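# Insert drive module into lit slot and latch it

## Task

Push the drive module fully home into the slot in the drive row beneath the blue light, then push its latch handle down until it locks in a flat position. The module must stay seated and latched on its own, not just because the robot is holding it. Finish by releasing it and moving the grippers away.

## Robot and tools

Robot: two arms, left_arm and right_arm, each with a parallel two-finger gripper. The names do not tell you which side of a camera image an arm shows up on.

Frame: every pose lives in one scene frame. The origin sits on the table surface midway between the arms, +x points out across the table, +z points up, and left_arm is on the +y side. Positions are in metres; orientations are quaternions written w first (qw, qx, qy, qz). Printed hand positions can be somewhat off, more so when an arm reaches far. Gripper axes: the fingers extend along the gripper's +z and open and close along its y. The reported position is the point between the pads when closed; closed fingertips stick out about 19 mm past it (about 6 mm when fully open), and closing pushes the tips roughly 13 mm further out, so keep that clearance above surfaces.

The row: every motion argument is a single flat list of 18 numbers covering both arms, even if only one moves. Order: left_arm x, y, z, qw, qx, qy, qz, left gripper position, left gripper speed, then the same nine for right_arm and its gripper. The x, y, z, quaternion part is an absolute target pose in the scene frame, not an offset. Gripper position runs -1 to 1: +1 fully open (85 mm), 0 about 41 mm, about -0.8 where pads touch, -1 squeeze until blocked. Gripper speed also runs -1 to 1 (about 20, 85 and 150 mm/s at -1, 0, +1). Grip force is not settable; a full close gives roughly 190 to 235 N per pad. To leave a gripper alone, repeat its last two numbers, since 0 is a real command. To hold an arm still, resend its last reported pose before it stopped, with the same quaternion every time, because the printed quaternion can drift.

Tools:
execute_actions takes "actions", a list with at most one entry, and optional "pictures" (boolean). An empty list just reports the state. An entry {"rows": [...], "steps": n} plays up to 15 rows, one per 1/30 s step, with n at most 15 (default 15); the last row repeats if rows run out. An entry {"steps": n} alone waits up to 300 steps, counted from the previous result, so time spent thinking eats into it. A rejected call sends nothing; it is rejected if a target lies more than 0.6 m from the arm's last reported position along any gripper axis.
move takes "target" (one 18-number row) and optional "speed" in m/s, 0.002 to 0.5, default 0.25; rotation is capped at twice that in rad/s. Both grippers travel straight lines that finish together in 0.5 to 10 s, turning the short way. Finger numbers are applied at the start. Paths ignore obstacles and the other arm, and the hand may lag, wander or overshoot speed, especially near full reach. Its result adds a move: line with the ending (done, off_target, moving, held, fault) and any limits (paced = the pose was clipped; held = a check blocked some steps, after which the arm may jump fast), plus each gripper's distance from its target.
wait takes "seconds", 0 to 10; nothing new is sent meanwhile.
zoom_image takes "camera" (cam_head_left, cam_head_right, cam_high, cam_low, cam_left_wrist, cam_right_wrist) and "region" [x0, y0, x1, y1] in pixels of that camera's last image, up to 504 by 504; all images are 896x504.
show_instructions returns the reference pages for the scene.
finished_scene takes "scene" (its number) and ends it for good; the goal must then hold by itself.

Control details: each step the commanded pose is clipped to 70 mm and 16 degrees from the measured pose, and inverse kinematics favours position over orientation. After an action the arm only continues to its last clipped pose, so far targets may need several calls; read the Hand target line. Elbows never fully straighten. Joints share speed limits and stop together on reversal.

Result lines: a state line gives each gripper's position and quaternion. position_measured_pct is about 50 minus 50 times the finger position (0 = fully open); stopping below about 90 short of the request means something is held or blocking; about 90 or slightly more means the pads met on nothing or something very thin. HELD marks steps where a command was partly not sent; a pose unreachable line names an arm whose command the clearance check changed. MOTOR HOT appears from 60 °C; at 75 °C that arm goes weak and sinks (OVER-TEMPERATURE FAULT). If contact torque hits a joint load limit (50.7 N m for waist, shoulder, upper arm roll, elbow; 31.9 N m for forearm roll, wrist pitch, wrist roll, load included) the arm halts for 10 s and drops the rest of the call.

Gripping: set -1 and keep it to grip; open wider than the part to release. For a soft hold, open then close only a little below the part's width. Stopped fingers stay put until the position changes by 0.01 or more, but re-close on their own if the part slips or is lost.

Avoid: knocking anything off the table (fails the task), arms colliding or pressing each other, fast or deep pushes into contact (faster and farther past contact means harder hits), drops and slams, and holding loads longer than needed. Parts may occasionally be tugged or pushed by outside disturbances. The simulation keeps running while the operator composes each reply.

Each tool is called by a JSON object that holds its "api" and its "payload".

Reference images:

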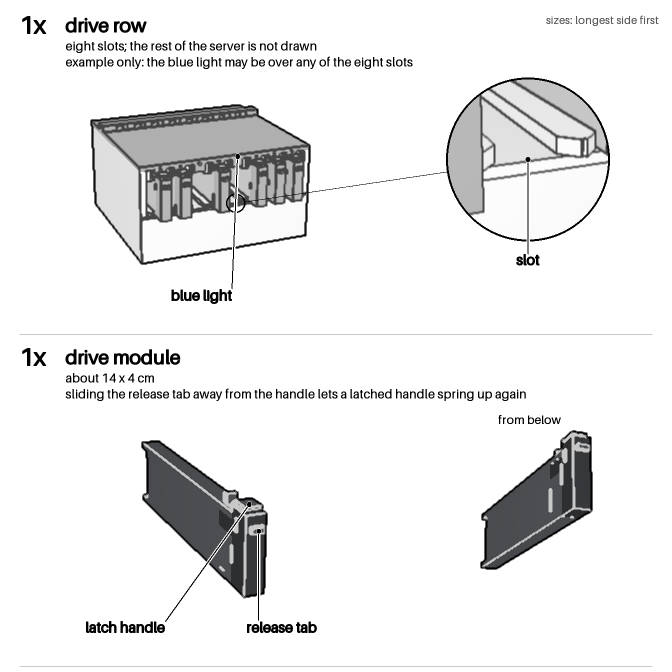

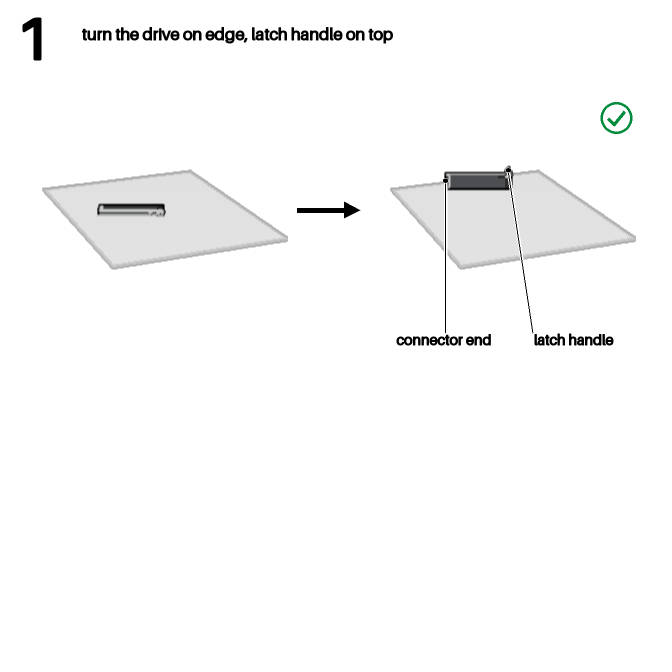

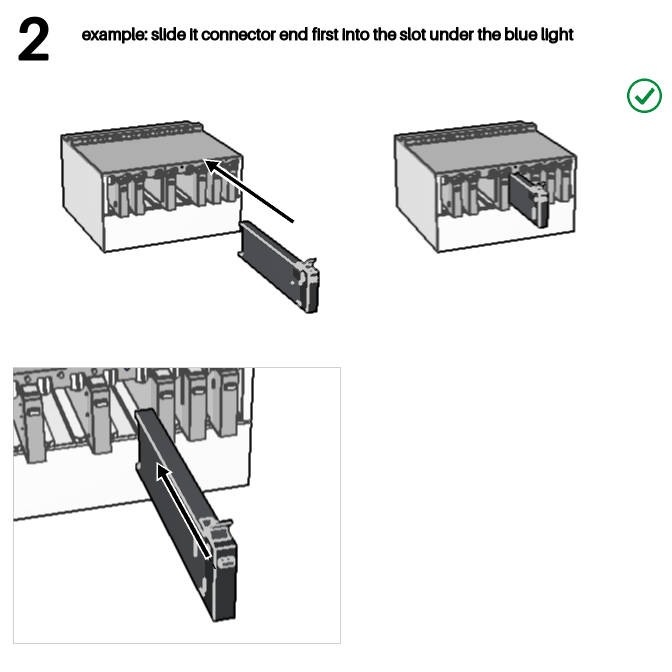

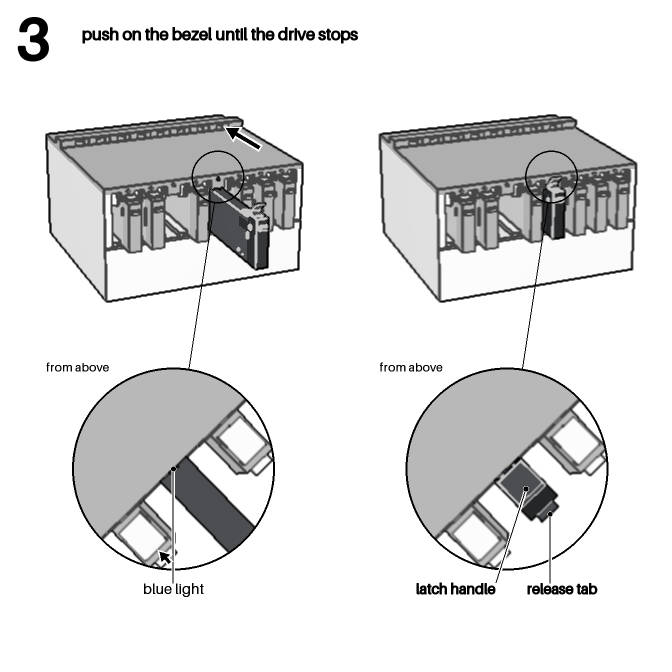

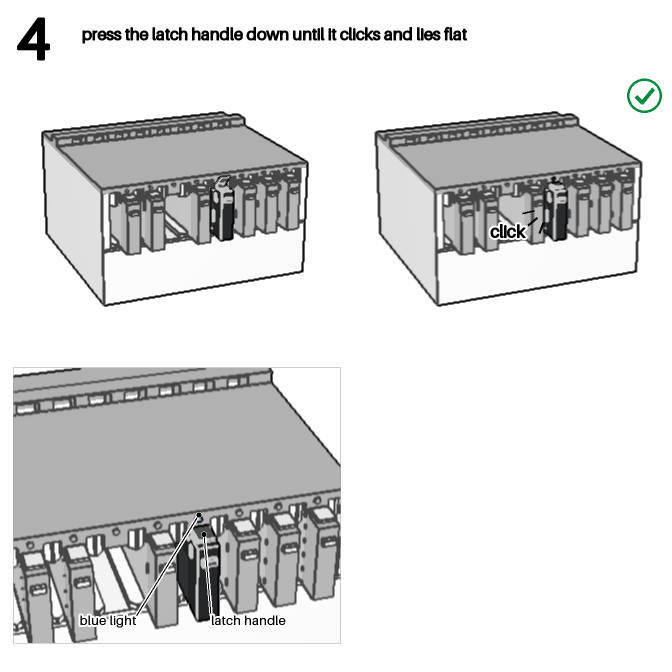

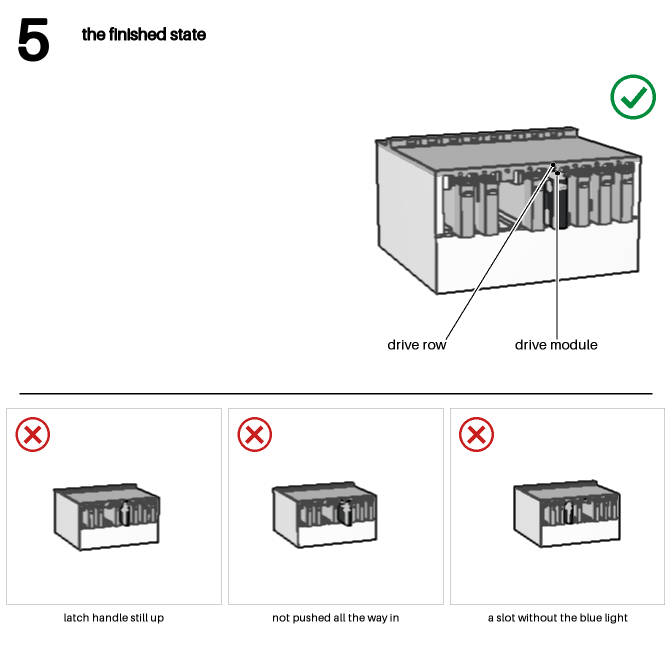

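## Session

{"api": "execute_actions", "payload": {"actions": []}}

Scene clock: 0.00 s of 6300.00 s.
left_arm: end_effector_position=(+0.2847, -0.0643, +0.1158) position_measured_pct=0.0 end_effector_quat_wxyz=(-0.200, +0.253, +0.945, +0.047) | right_arm: end_effector_position=(+0.1687, -0.1682, +0.2118) position_measured_pct=0.0 end_effector_quat_wxyz=(-0.499, +0.767, +0.125, -0.383)
Joint positions: left_arm=[ 1.009  0.827 -0.065  1.311  0.195  1.399  1.833] | right_arm=[-0.238  0.796  0.253  2.198 -0.694  1.602 -0.457]
Joint velocities: left_arm=[ 0.     0.     0.001  0.    -0.    -0.001  0.   ] | right_arm=[-0.    -0.001 -0.    -0.    -0.001  0.     0.   ]
Motor temperatures (°C, as the motors report them): left_arm=[34 31 31 28 37 39 42] | right_arm=[31 31 30 35 36 44 44]
Hand target (left_arm): +0.285, -0.064, +0.116; -0.200, +0.253, +0.945, +0.047
Hand target (right_arm): +0.169, -0.168, +0.212; -0.499, +0.767, +0.125, -0.383

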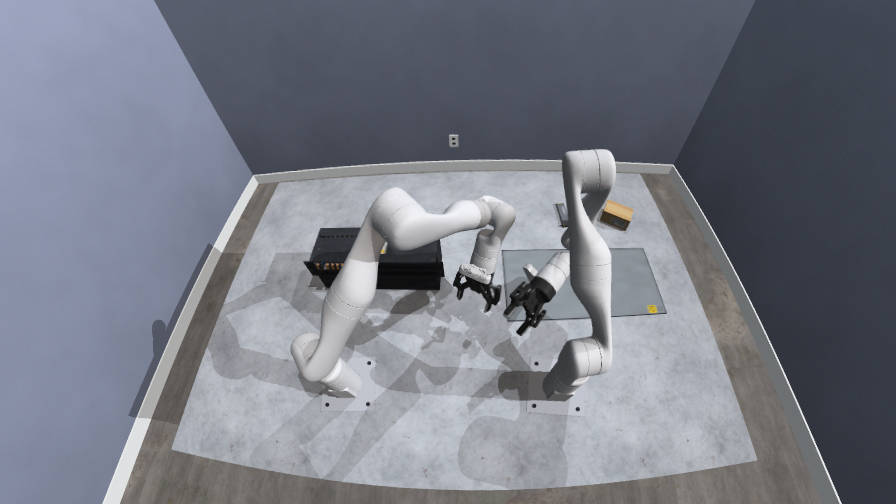

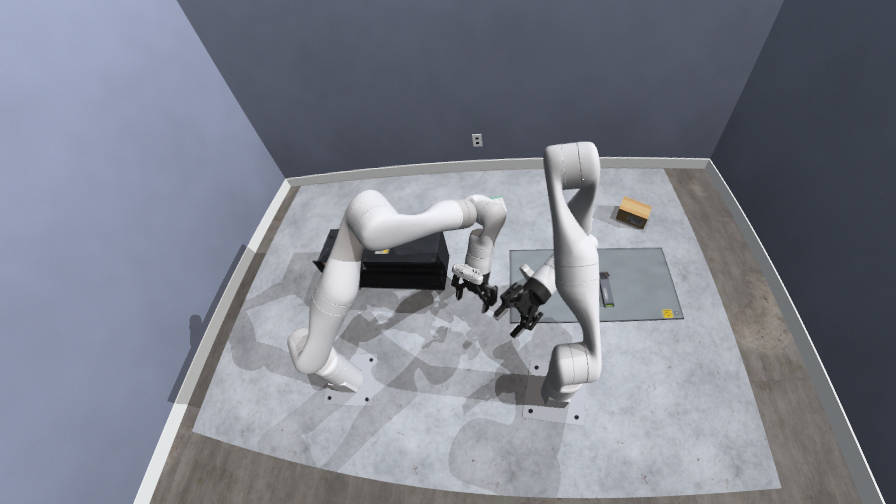

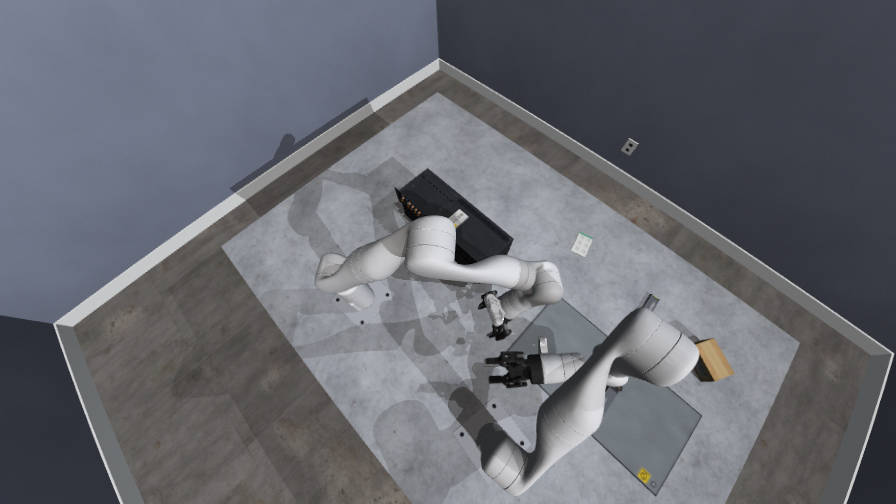

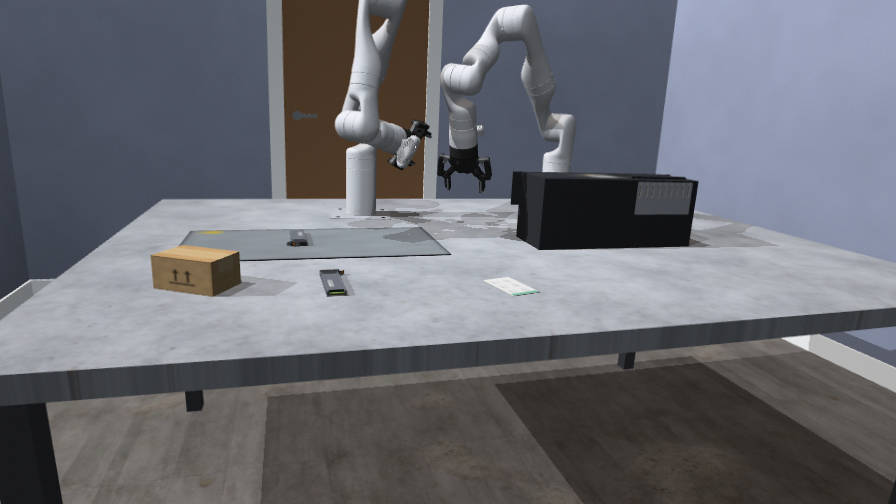

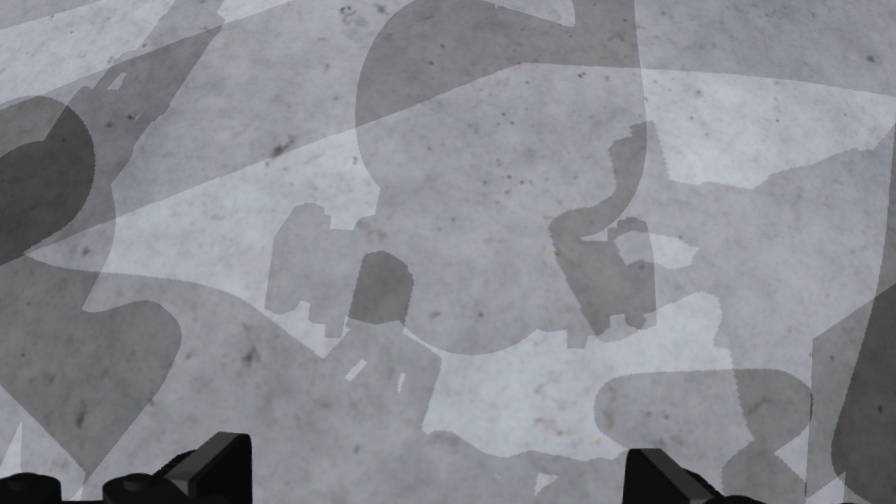

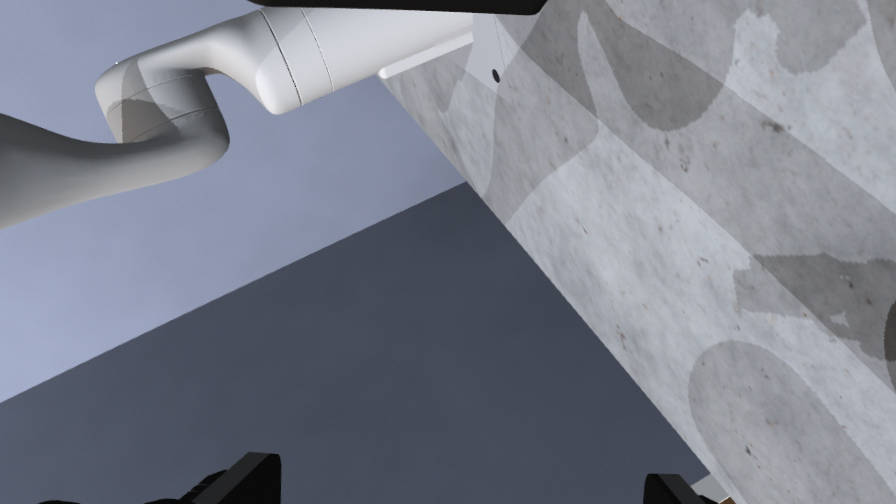

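{"api": "move", "payload": {"target": [0.25,0.3,0.3,0,0.924,0,0.383,1,0,0.28,-0.48,0.3,0,1,0,0,1,0]}}

Scene clock: 26.10 s of 6300.00 s.
left_arm: end_effector_position=(+0.2505, +0.3002, +0.2989) position_measured_pct=0.0 end_effector_quat_wxyz=(-0.001, +0.924, +0.001, +0.383) | right_arm: end_effector_position=(+0.2803, -0.4799, +0.3000) position_measured_pct=0.0 end_effector_quat_wxyz=(+0.001, +1.000, +0.002, -0.000)
Joint positions: left_arm=[ 1.477 -0.699 -0.01   2.553 -0.831  1.238  0.07 ] | right_arm=[-0.258 -0.074  0.578  1.932  0.044  1.272 -1.122]
Joint velocities: left_arm=[ 0.006 -0.021  0.    -0.003  0.001 -0.001 -0.01 ] | right_arm=[-0.001  0.    -0.001  0.    -0.001 -0.    -0.   ]
Motor temperatures (°C, as the motors report them): left_arm=[34 31 31 28 37 39 42] | right_arm=[31 32 30 35 36 44 44]
Hand target (left_arm): +0.250, +0.300, +0.299; -0.000, +0.924, +0.001, +0.383
Hand target (right_arm): +0.280, -0.480, +0.300; +0.001, +1.000, +0.002, -0.000
Off the commanded pose (left_arm): 0.001 m, 0 deg.
Off the commanded pose (right_arm): 0.000 m, 0 deg.
After step 90, 17.37 s passed at rest.
move: done

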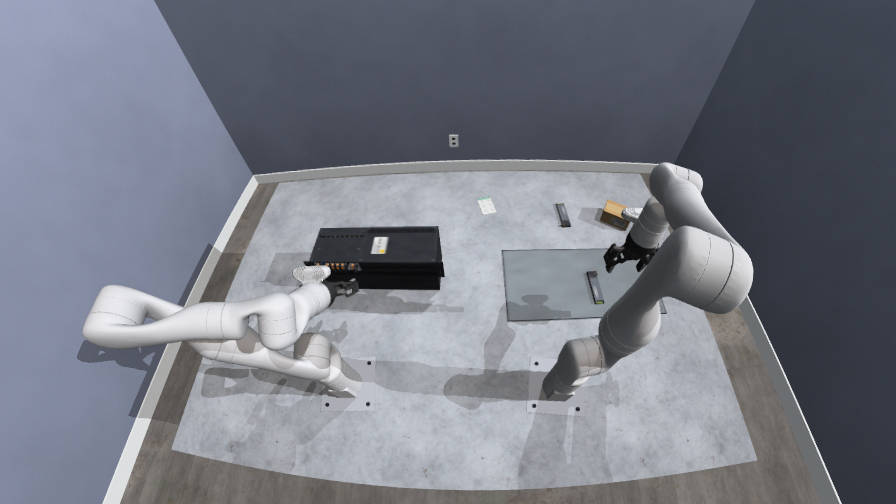

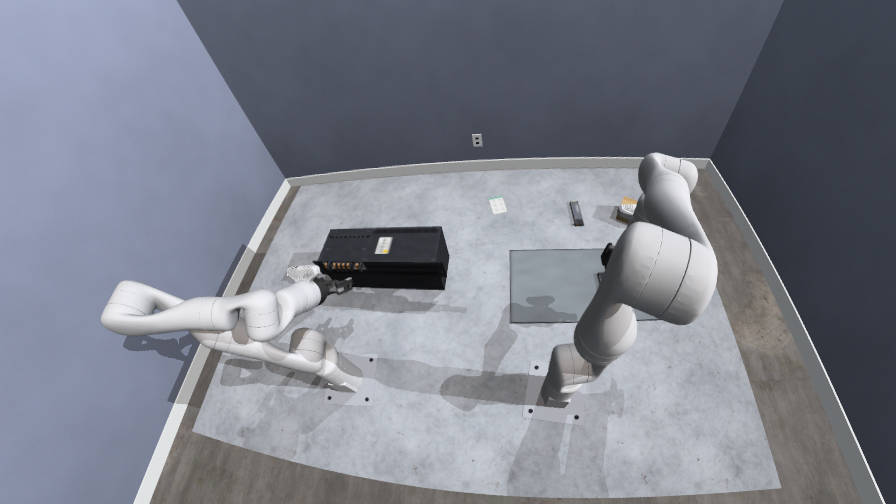

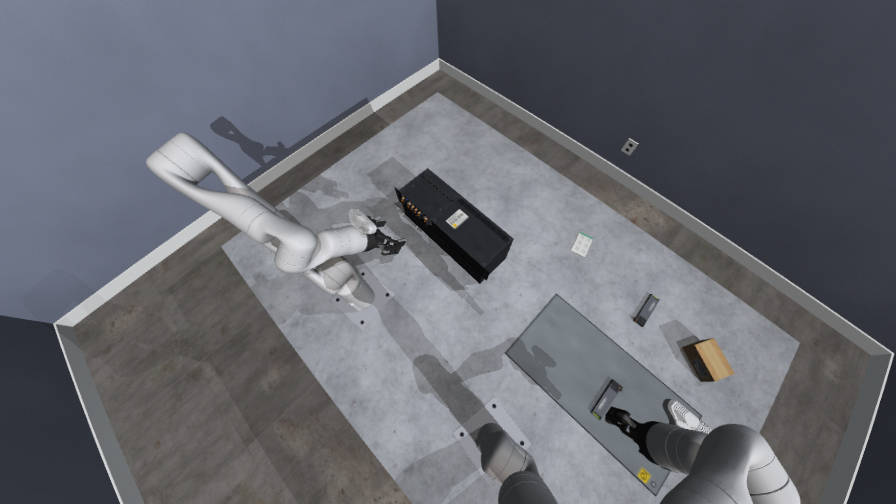

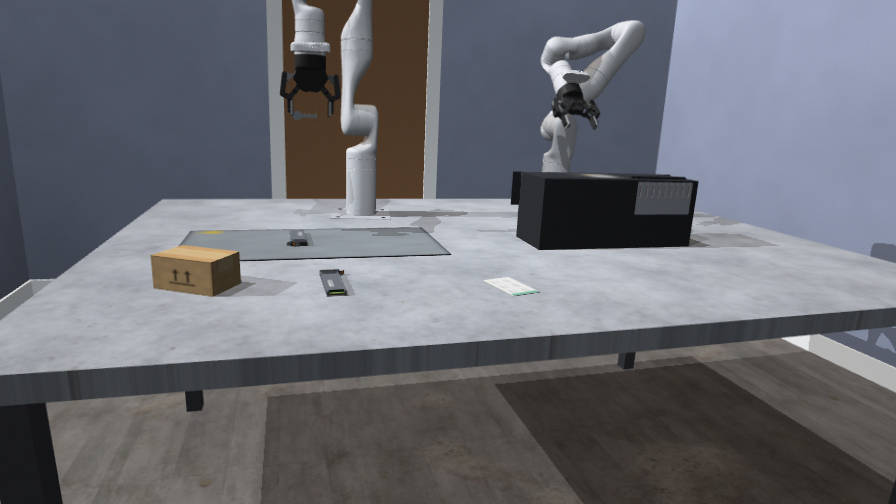

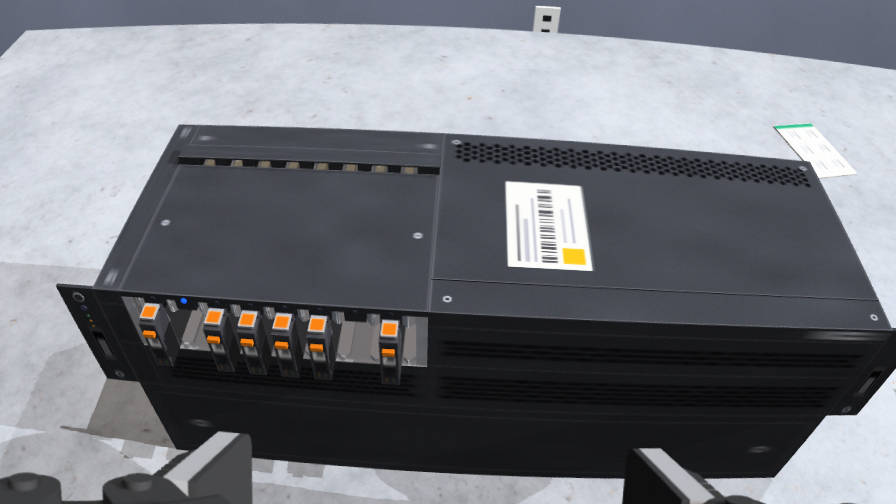

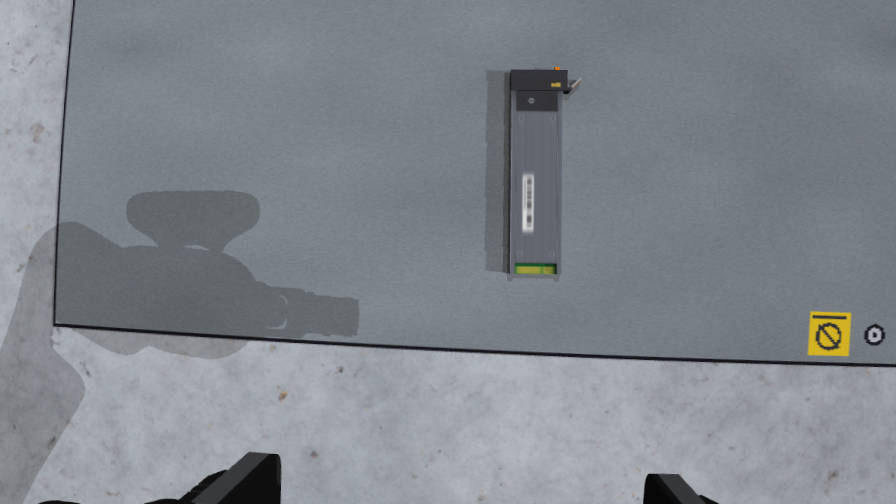

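{"api": "move", "payload": {"target": [0.25,0.3,0.3,0,0.924,0,0.383,1,0,0.36,-0.534,0.1,0,1,0,0,0.3,0]}}

Scene clock: 49.33 s of 6300.00 s.
left_arm: end_effector_position=(+0.2500, +0.3000, +0.3000) position_measured_pct=0.0 end_effector_quat_wxyz=(+0.000, +0.924, +0.000, +0.383) | right_arm: end_effector_position=(+0.3598, -0.5342, +0.0997) position_measured_pct=34.9 end_effector_quat_wxyz=(-0.000, +1.000, -0.001, +0.000)
Joint positions: left_arm=[ 1.479 -0.704 -0.008  2.55  -0.829  1.242  0.065] | right_arm=[ 0.004  0.515  0.528  2.041 -0.403  0.686 -0.641]
Joint velocities: left_arm=[ 0.001  0.    -0.001  0.    -0.001 -0.     0.   ] | right_arm=[ 0.004  0.004 -0.001 -0.    -0.001  0.     0.001]
Motor temperatures (°C, as the motors report them): left_arm=[34 31 31 28 37 39 42] | right_arm=[31 32 30 35 36 44 44]
Hand target (left_arm): +0.250, +0.300, +0.300; +0.000, +0.924, +0.000, +0.383
Hand target (right_arm): +0.360, -0.534, +0.099; -0.000, +1.000, -0.001, +0.000
Off the commanded pose (left_arm): 0.000 m, 0 deg.
Off the commanded pose (right_arm): 0.000 m, 0 deg.
After step 90, 18.70 s passed at rest.
move: done

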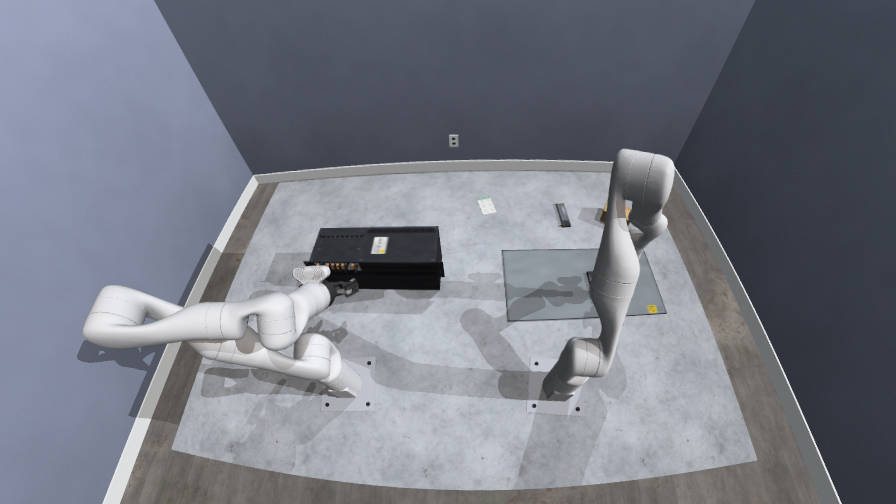

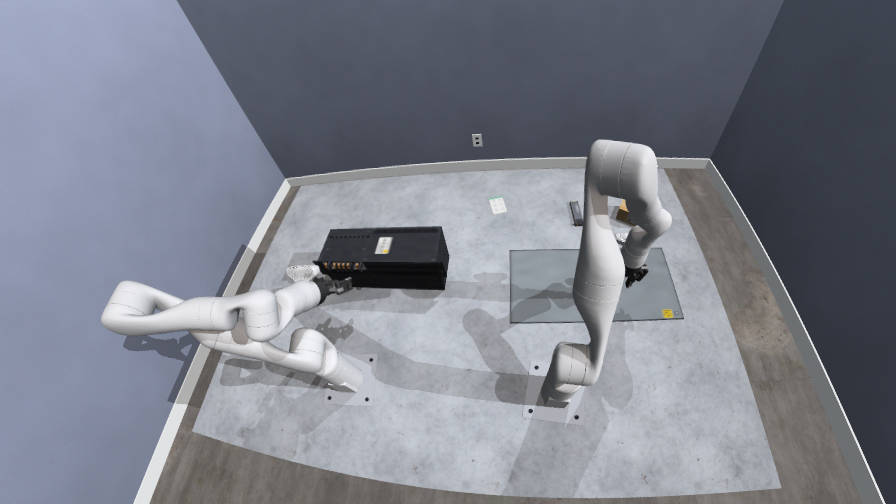

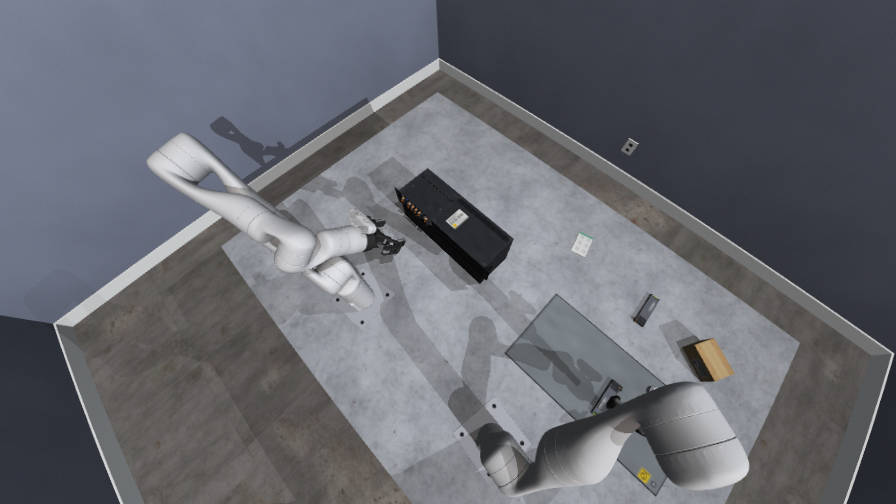

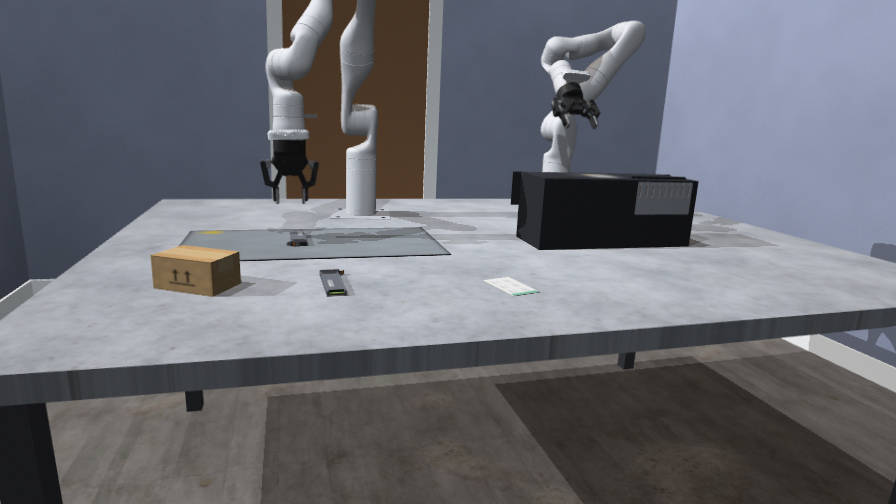

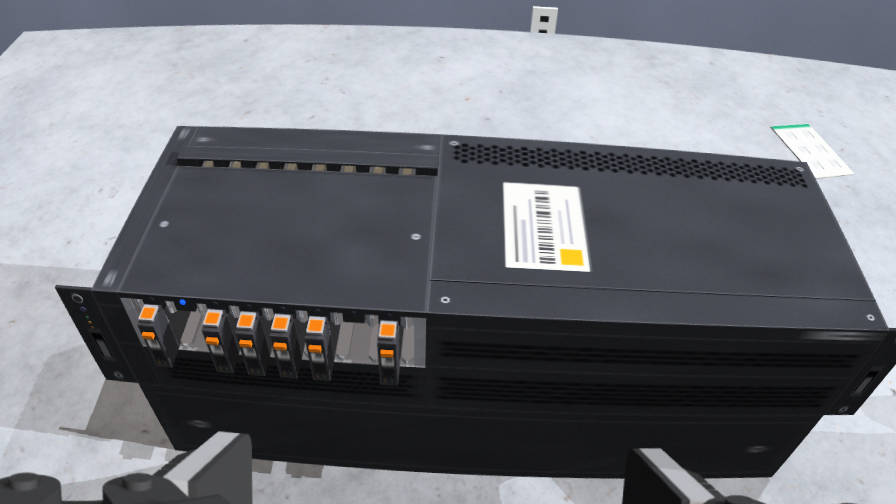

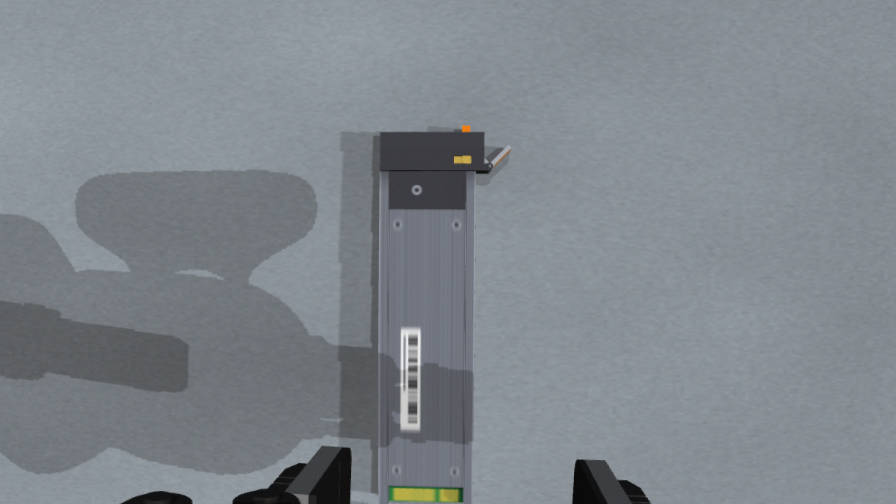

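{"api": "move", "payload": {"target": [0.25,0.3,0.3,0,0.924,0,0.383,1,0,0.36,-0.519,0.022,0,1,0,0,0.3,0], "speed": 0.08}}

{"api": "move", "payload": {"target": [0.25,0.3,0.3,0,0.924,0,0.383,1,0,0.36,-0.519,0.022,0,1,0,0,-1,-0.5]}}

Scene clock: 66.13 s of 6300.00 s.
left_arm: end_effector_position=(+0.2500, +0.3000, +0.3000) position_measured_pct=0.0 end_effector_quat_wxyz=(+0.000, +0.924, +0.000, +0.383) | right_arm: end_effector_position=(+0.3600, -0.5189, +0.0222) position_measured_pct=34.9 end_effector_quat_wxyz=(+0.000, +1.000, -0.000, +0.000)
Joint positions: left_arm=[ 1.479 -0.704 -0.008  2.55  -0.829  1.242  0.065] | right_arm=[ 0.085  0.67   0.372  2.122 -0.554  0.443 -0.542]
Joint velocities: left_arm=[-0.     0.     0.001  0.001  0.001  0.     0.   ] | right_arm=[ 0.003  0.005 -0.001  0.001 -0.002 -0.002  0.002]
Motor temperatures (°C, as the motors report them): left_arm=[34 31 31 28 37 39 42] | right_arm=[31 32 30 35 36 44 44]
Hand target (left_arm): +0.250, +0.300, +0.300; +0.000, +0.924, +0.000, +0.383
Hand target (right_arm): +0.360, -0.519, +0.022; +0.000, +1.000, -0.000, -0.000
Off the commanded pose (left_arm): 0.000 m, 0 deg.
Off the commanded pose (right_arm): 0.000 m, 0 deg.
After step 90, 12.47 s passed at rest.
move: done

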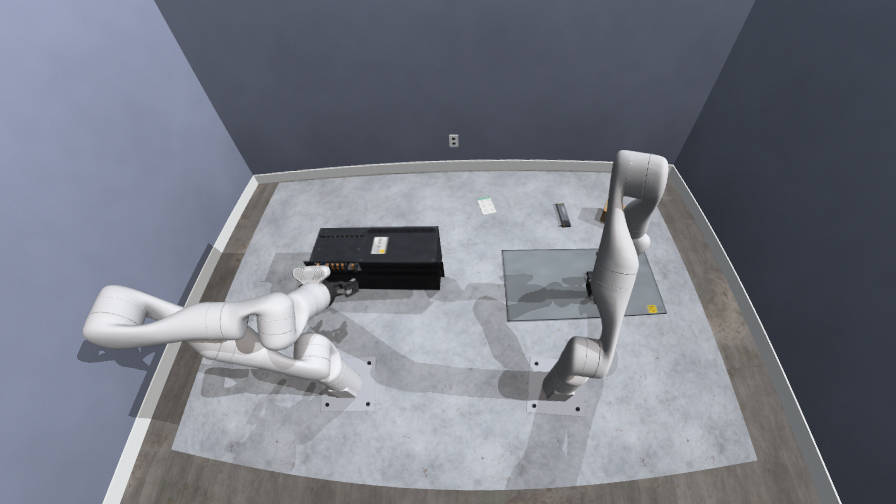

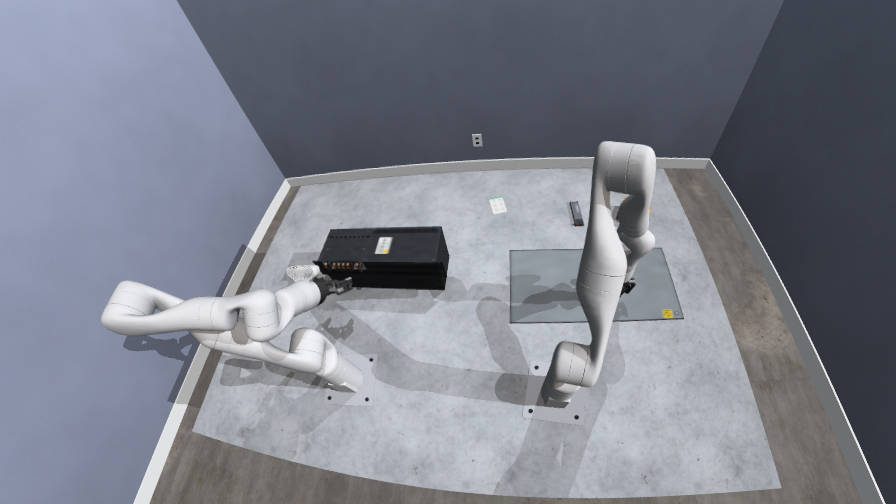

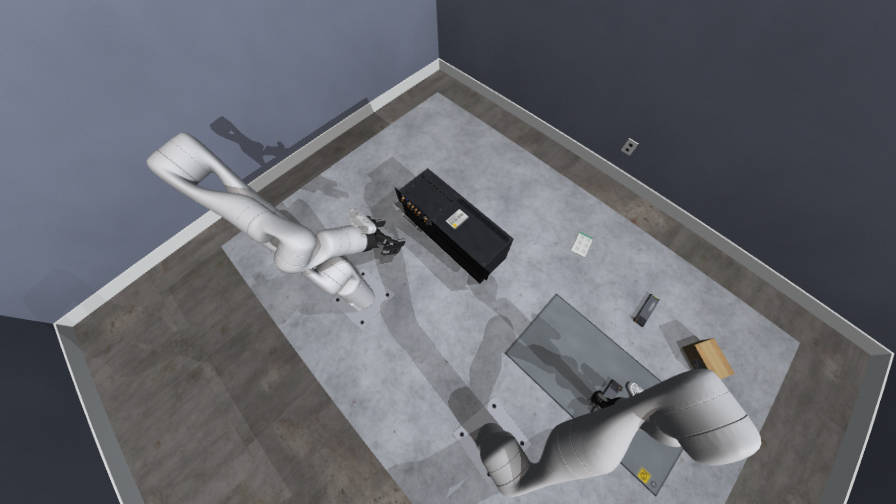

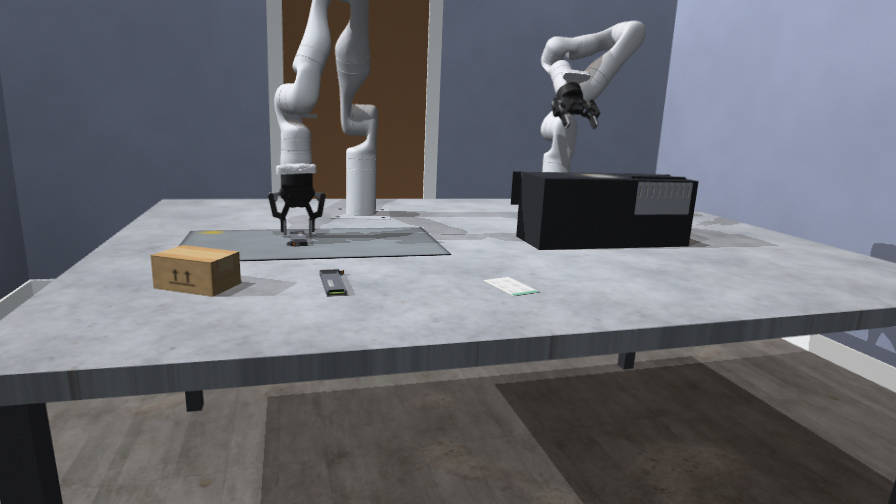

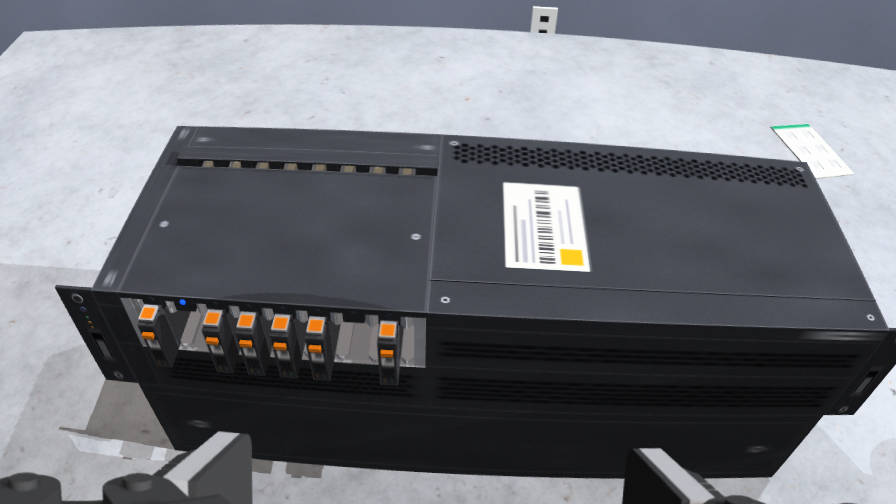

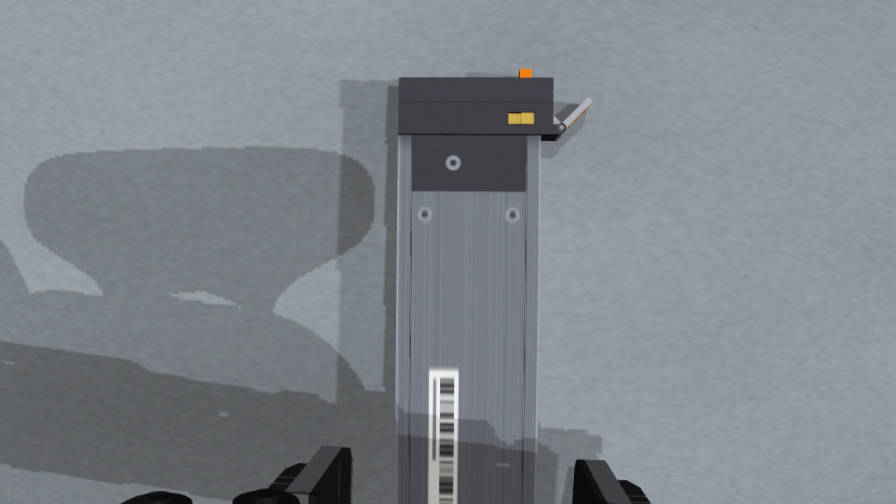

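Scene clock: 66.97 s of 6300.00 s.
left_arm: end_effector_position=(+0.2500, +0.3000, +0.3000) position_measured_pct=0.0 end_effector_quat_wxyz=(+0.000, +0.924, -0.000, +0.383) | right_arm: end_effector_position=(+0.3600, -0.5191, +0.0227) position_measured_pct=60.7 end_effector_quat_wxyz=(+0.000, +1.000, -0.000, +0.001)
Joint positions: left_arm=[ 1.479 -0.704 -0.008  2.55  -0.829  1.242  0.065] | right_arm=[ 0.086  0.669  0.372  2.122 -0.554  0.444 -0.541]
Joint velocities: left_arm=[ 0.     0.     0.001 -0.    -0.    -0.     0.   ] | right_arm=[ 0.    -0.001  0.     0.    -0.     0.    -0.   ]
Motor temperatures (°C, as the motors report them): left_arm=[34 31 31 28 37 39 42] | right_arm=[31 32 30 35 36 44 44]
Hand target (left_arm): +0.250, +0.300, +0.300; +0.000, +0.924, -0.000, +0.383
Hand target (right_arm): +0.360, -0.519, +0.022; -0.000, +1.000, -0.000, -0.000
Off the commanded pose (left_arm): 0.000 m, 0 deg.
Off the commanded pose (right_arm): 0.001 m, 0 deg.
move: done

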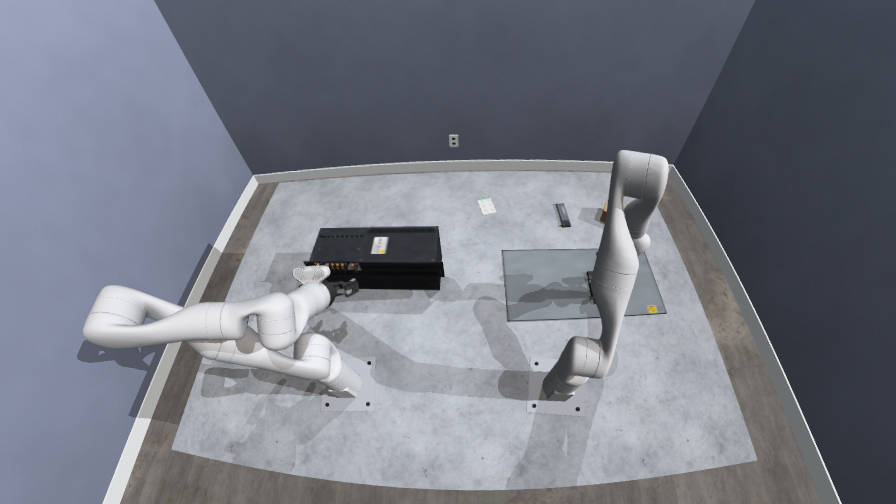

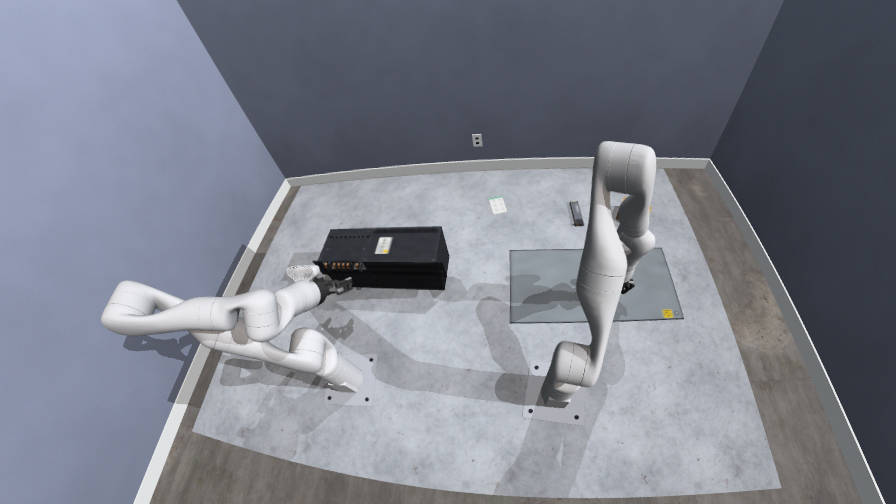

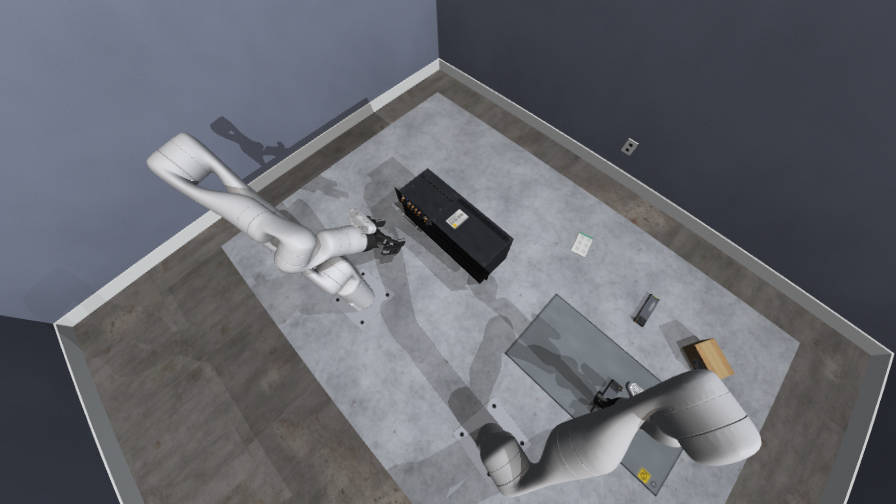

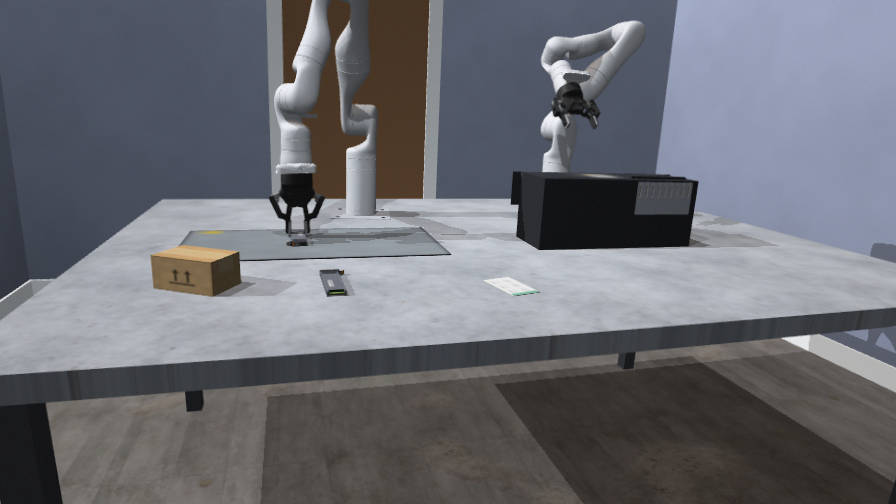

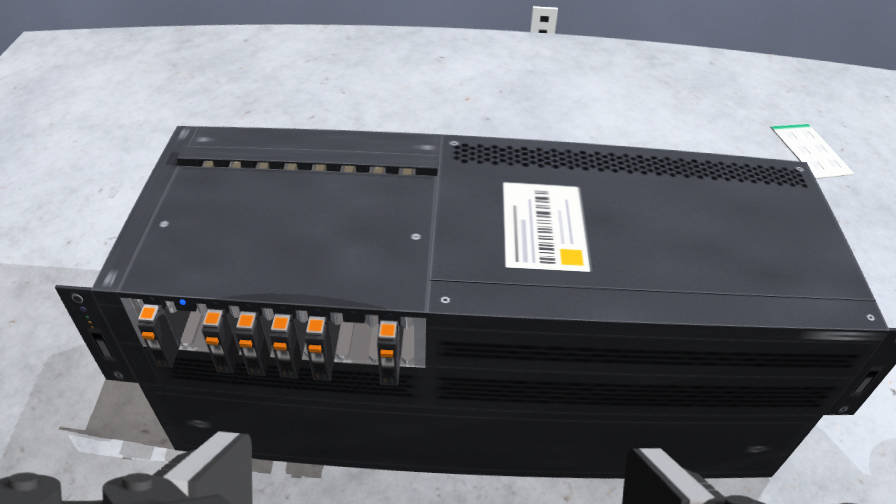

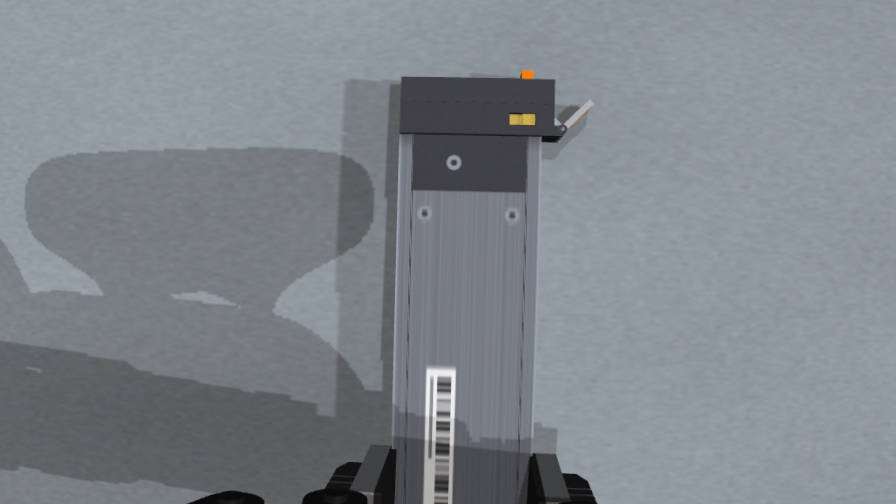

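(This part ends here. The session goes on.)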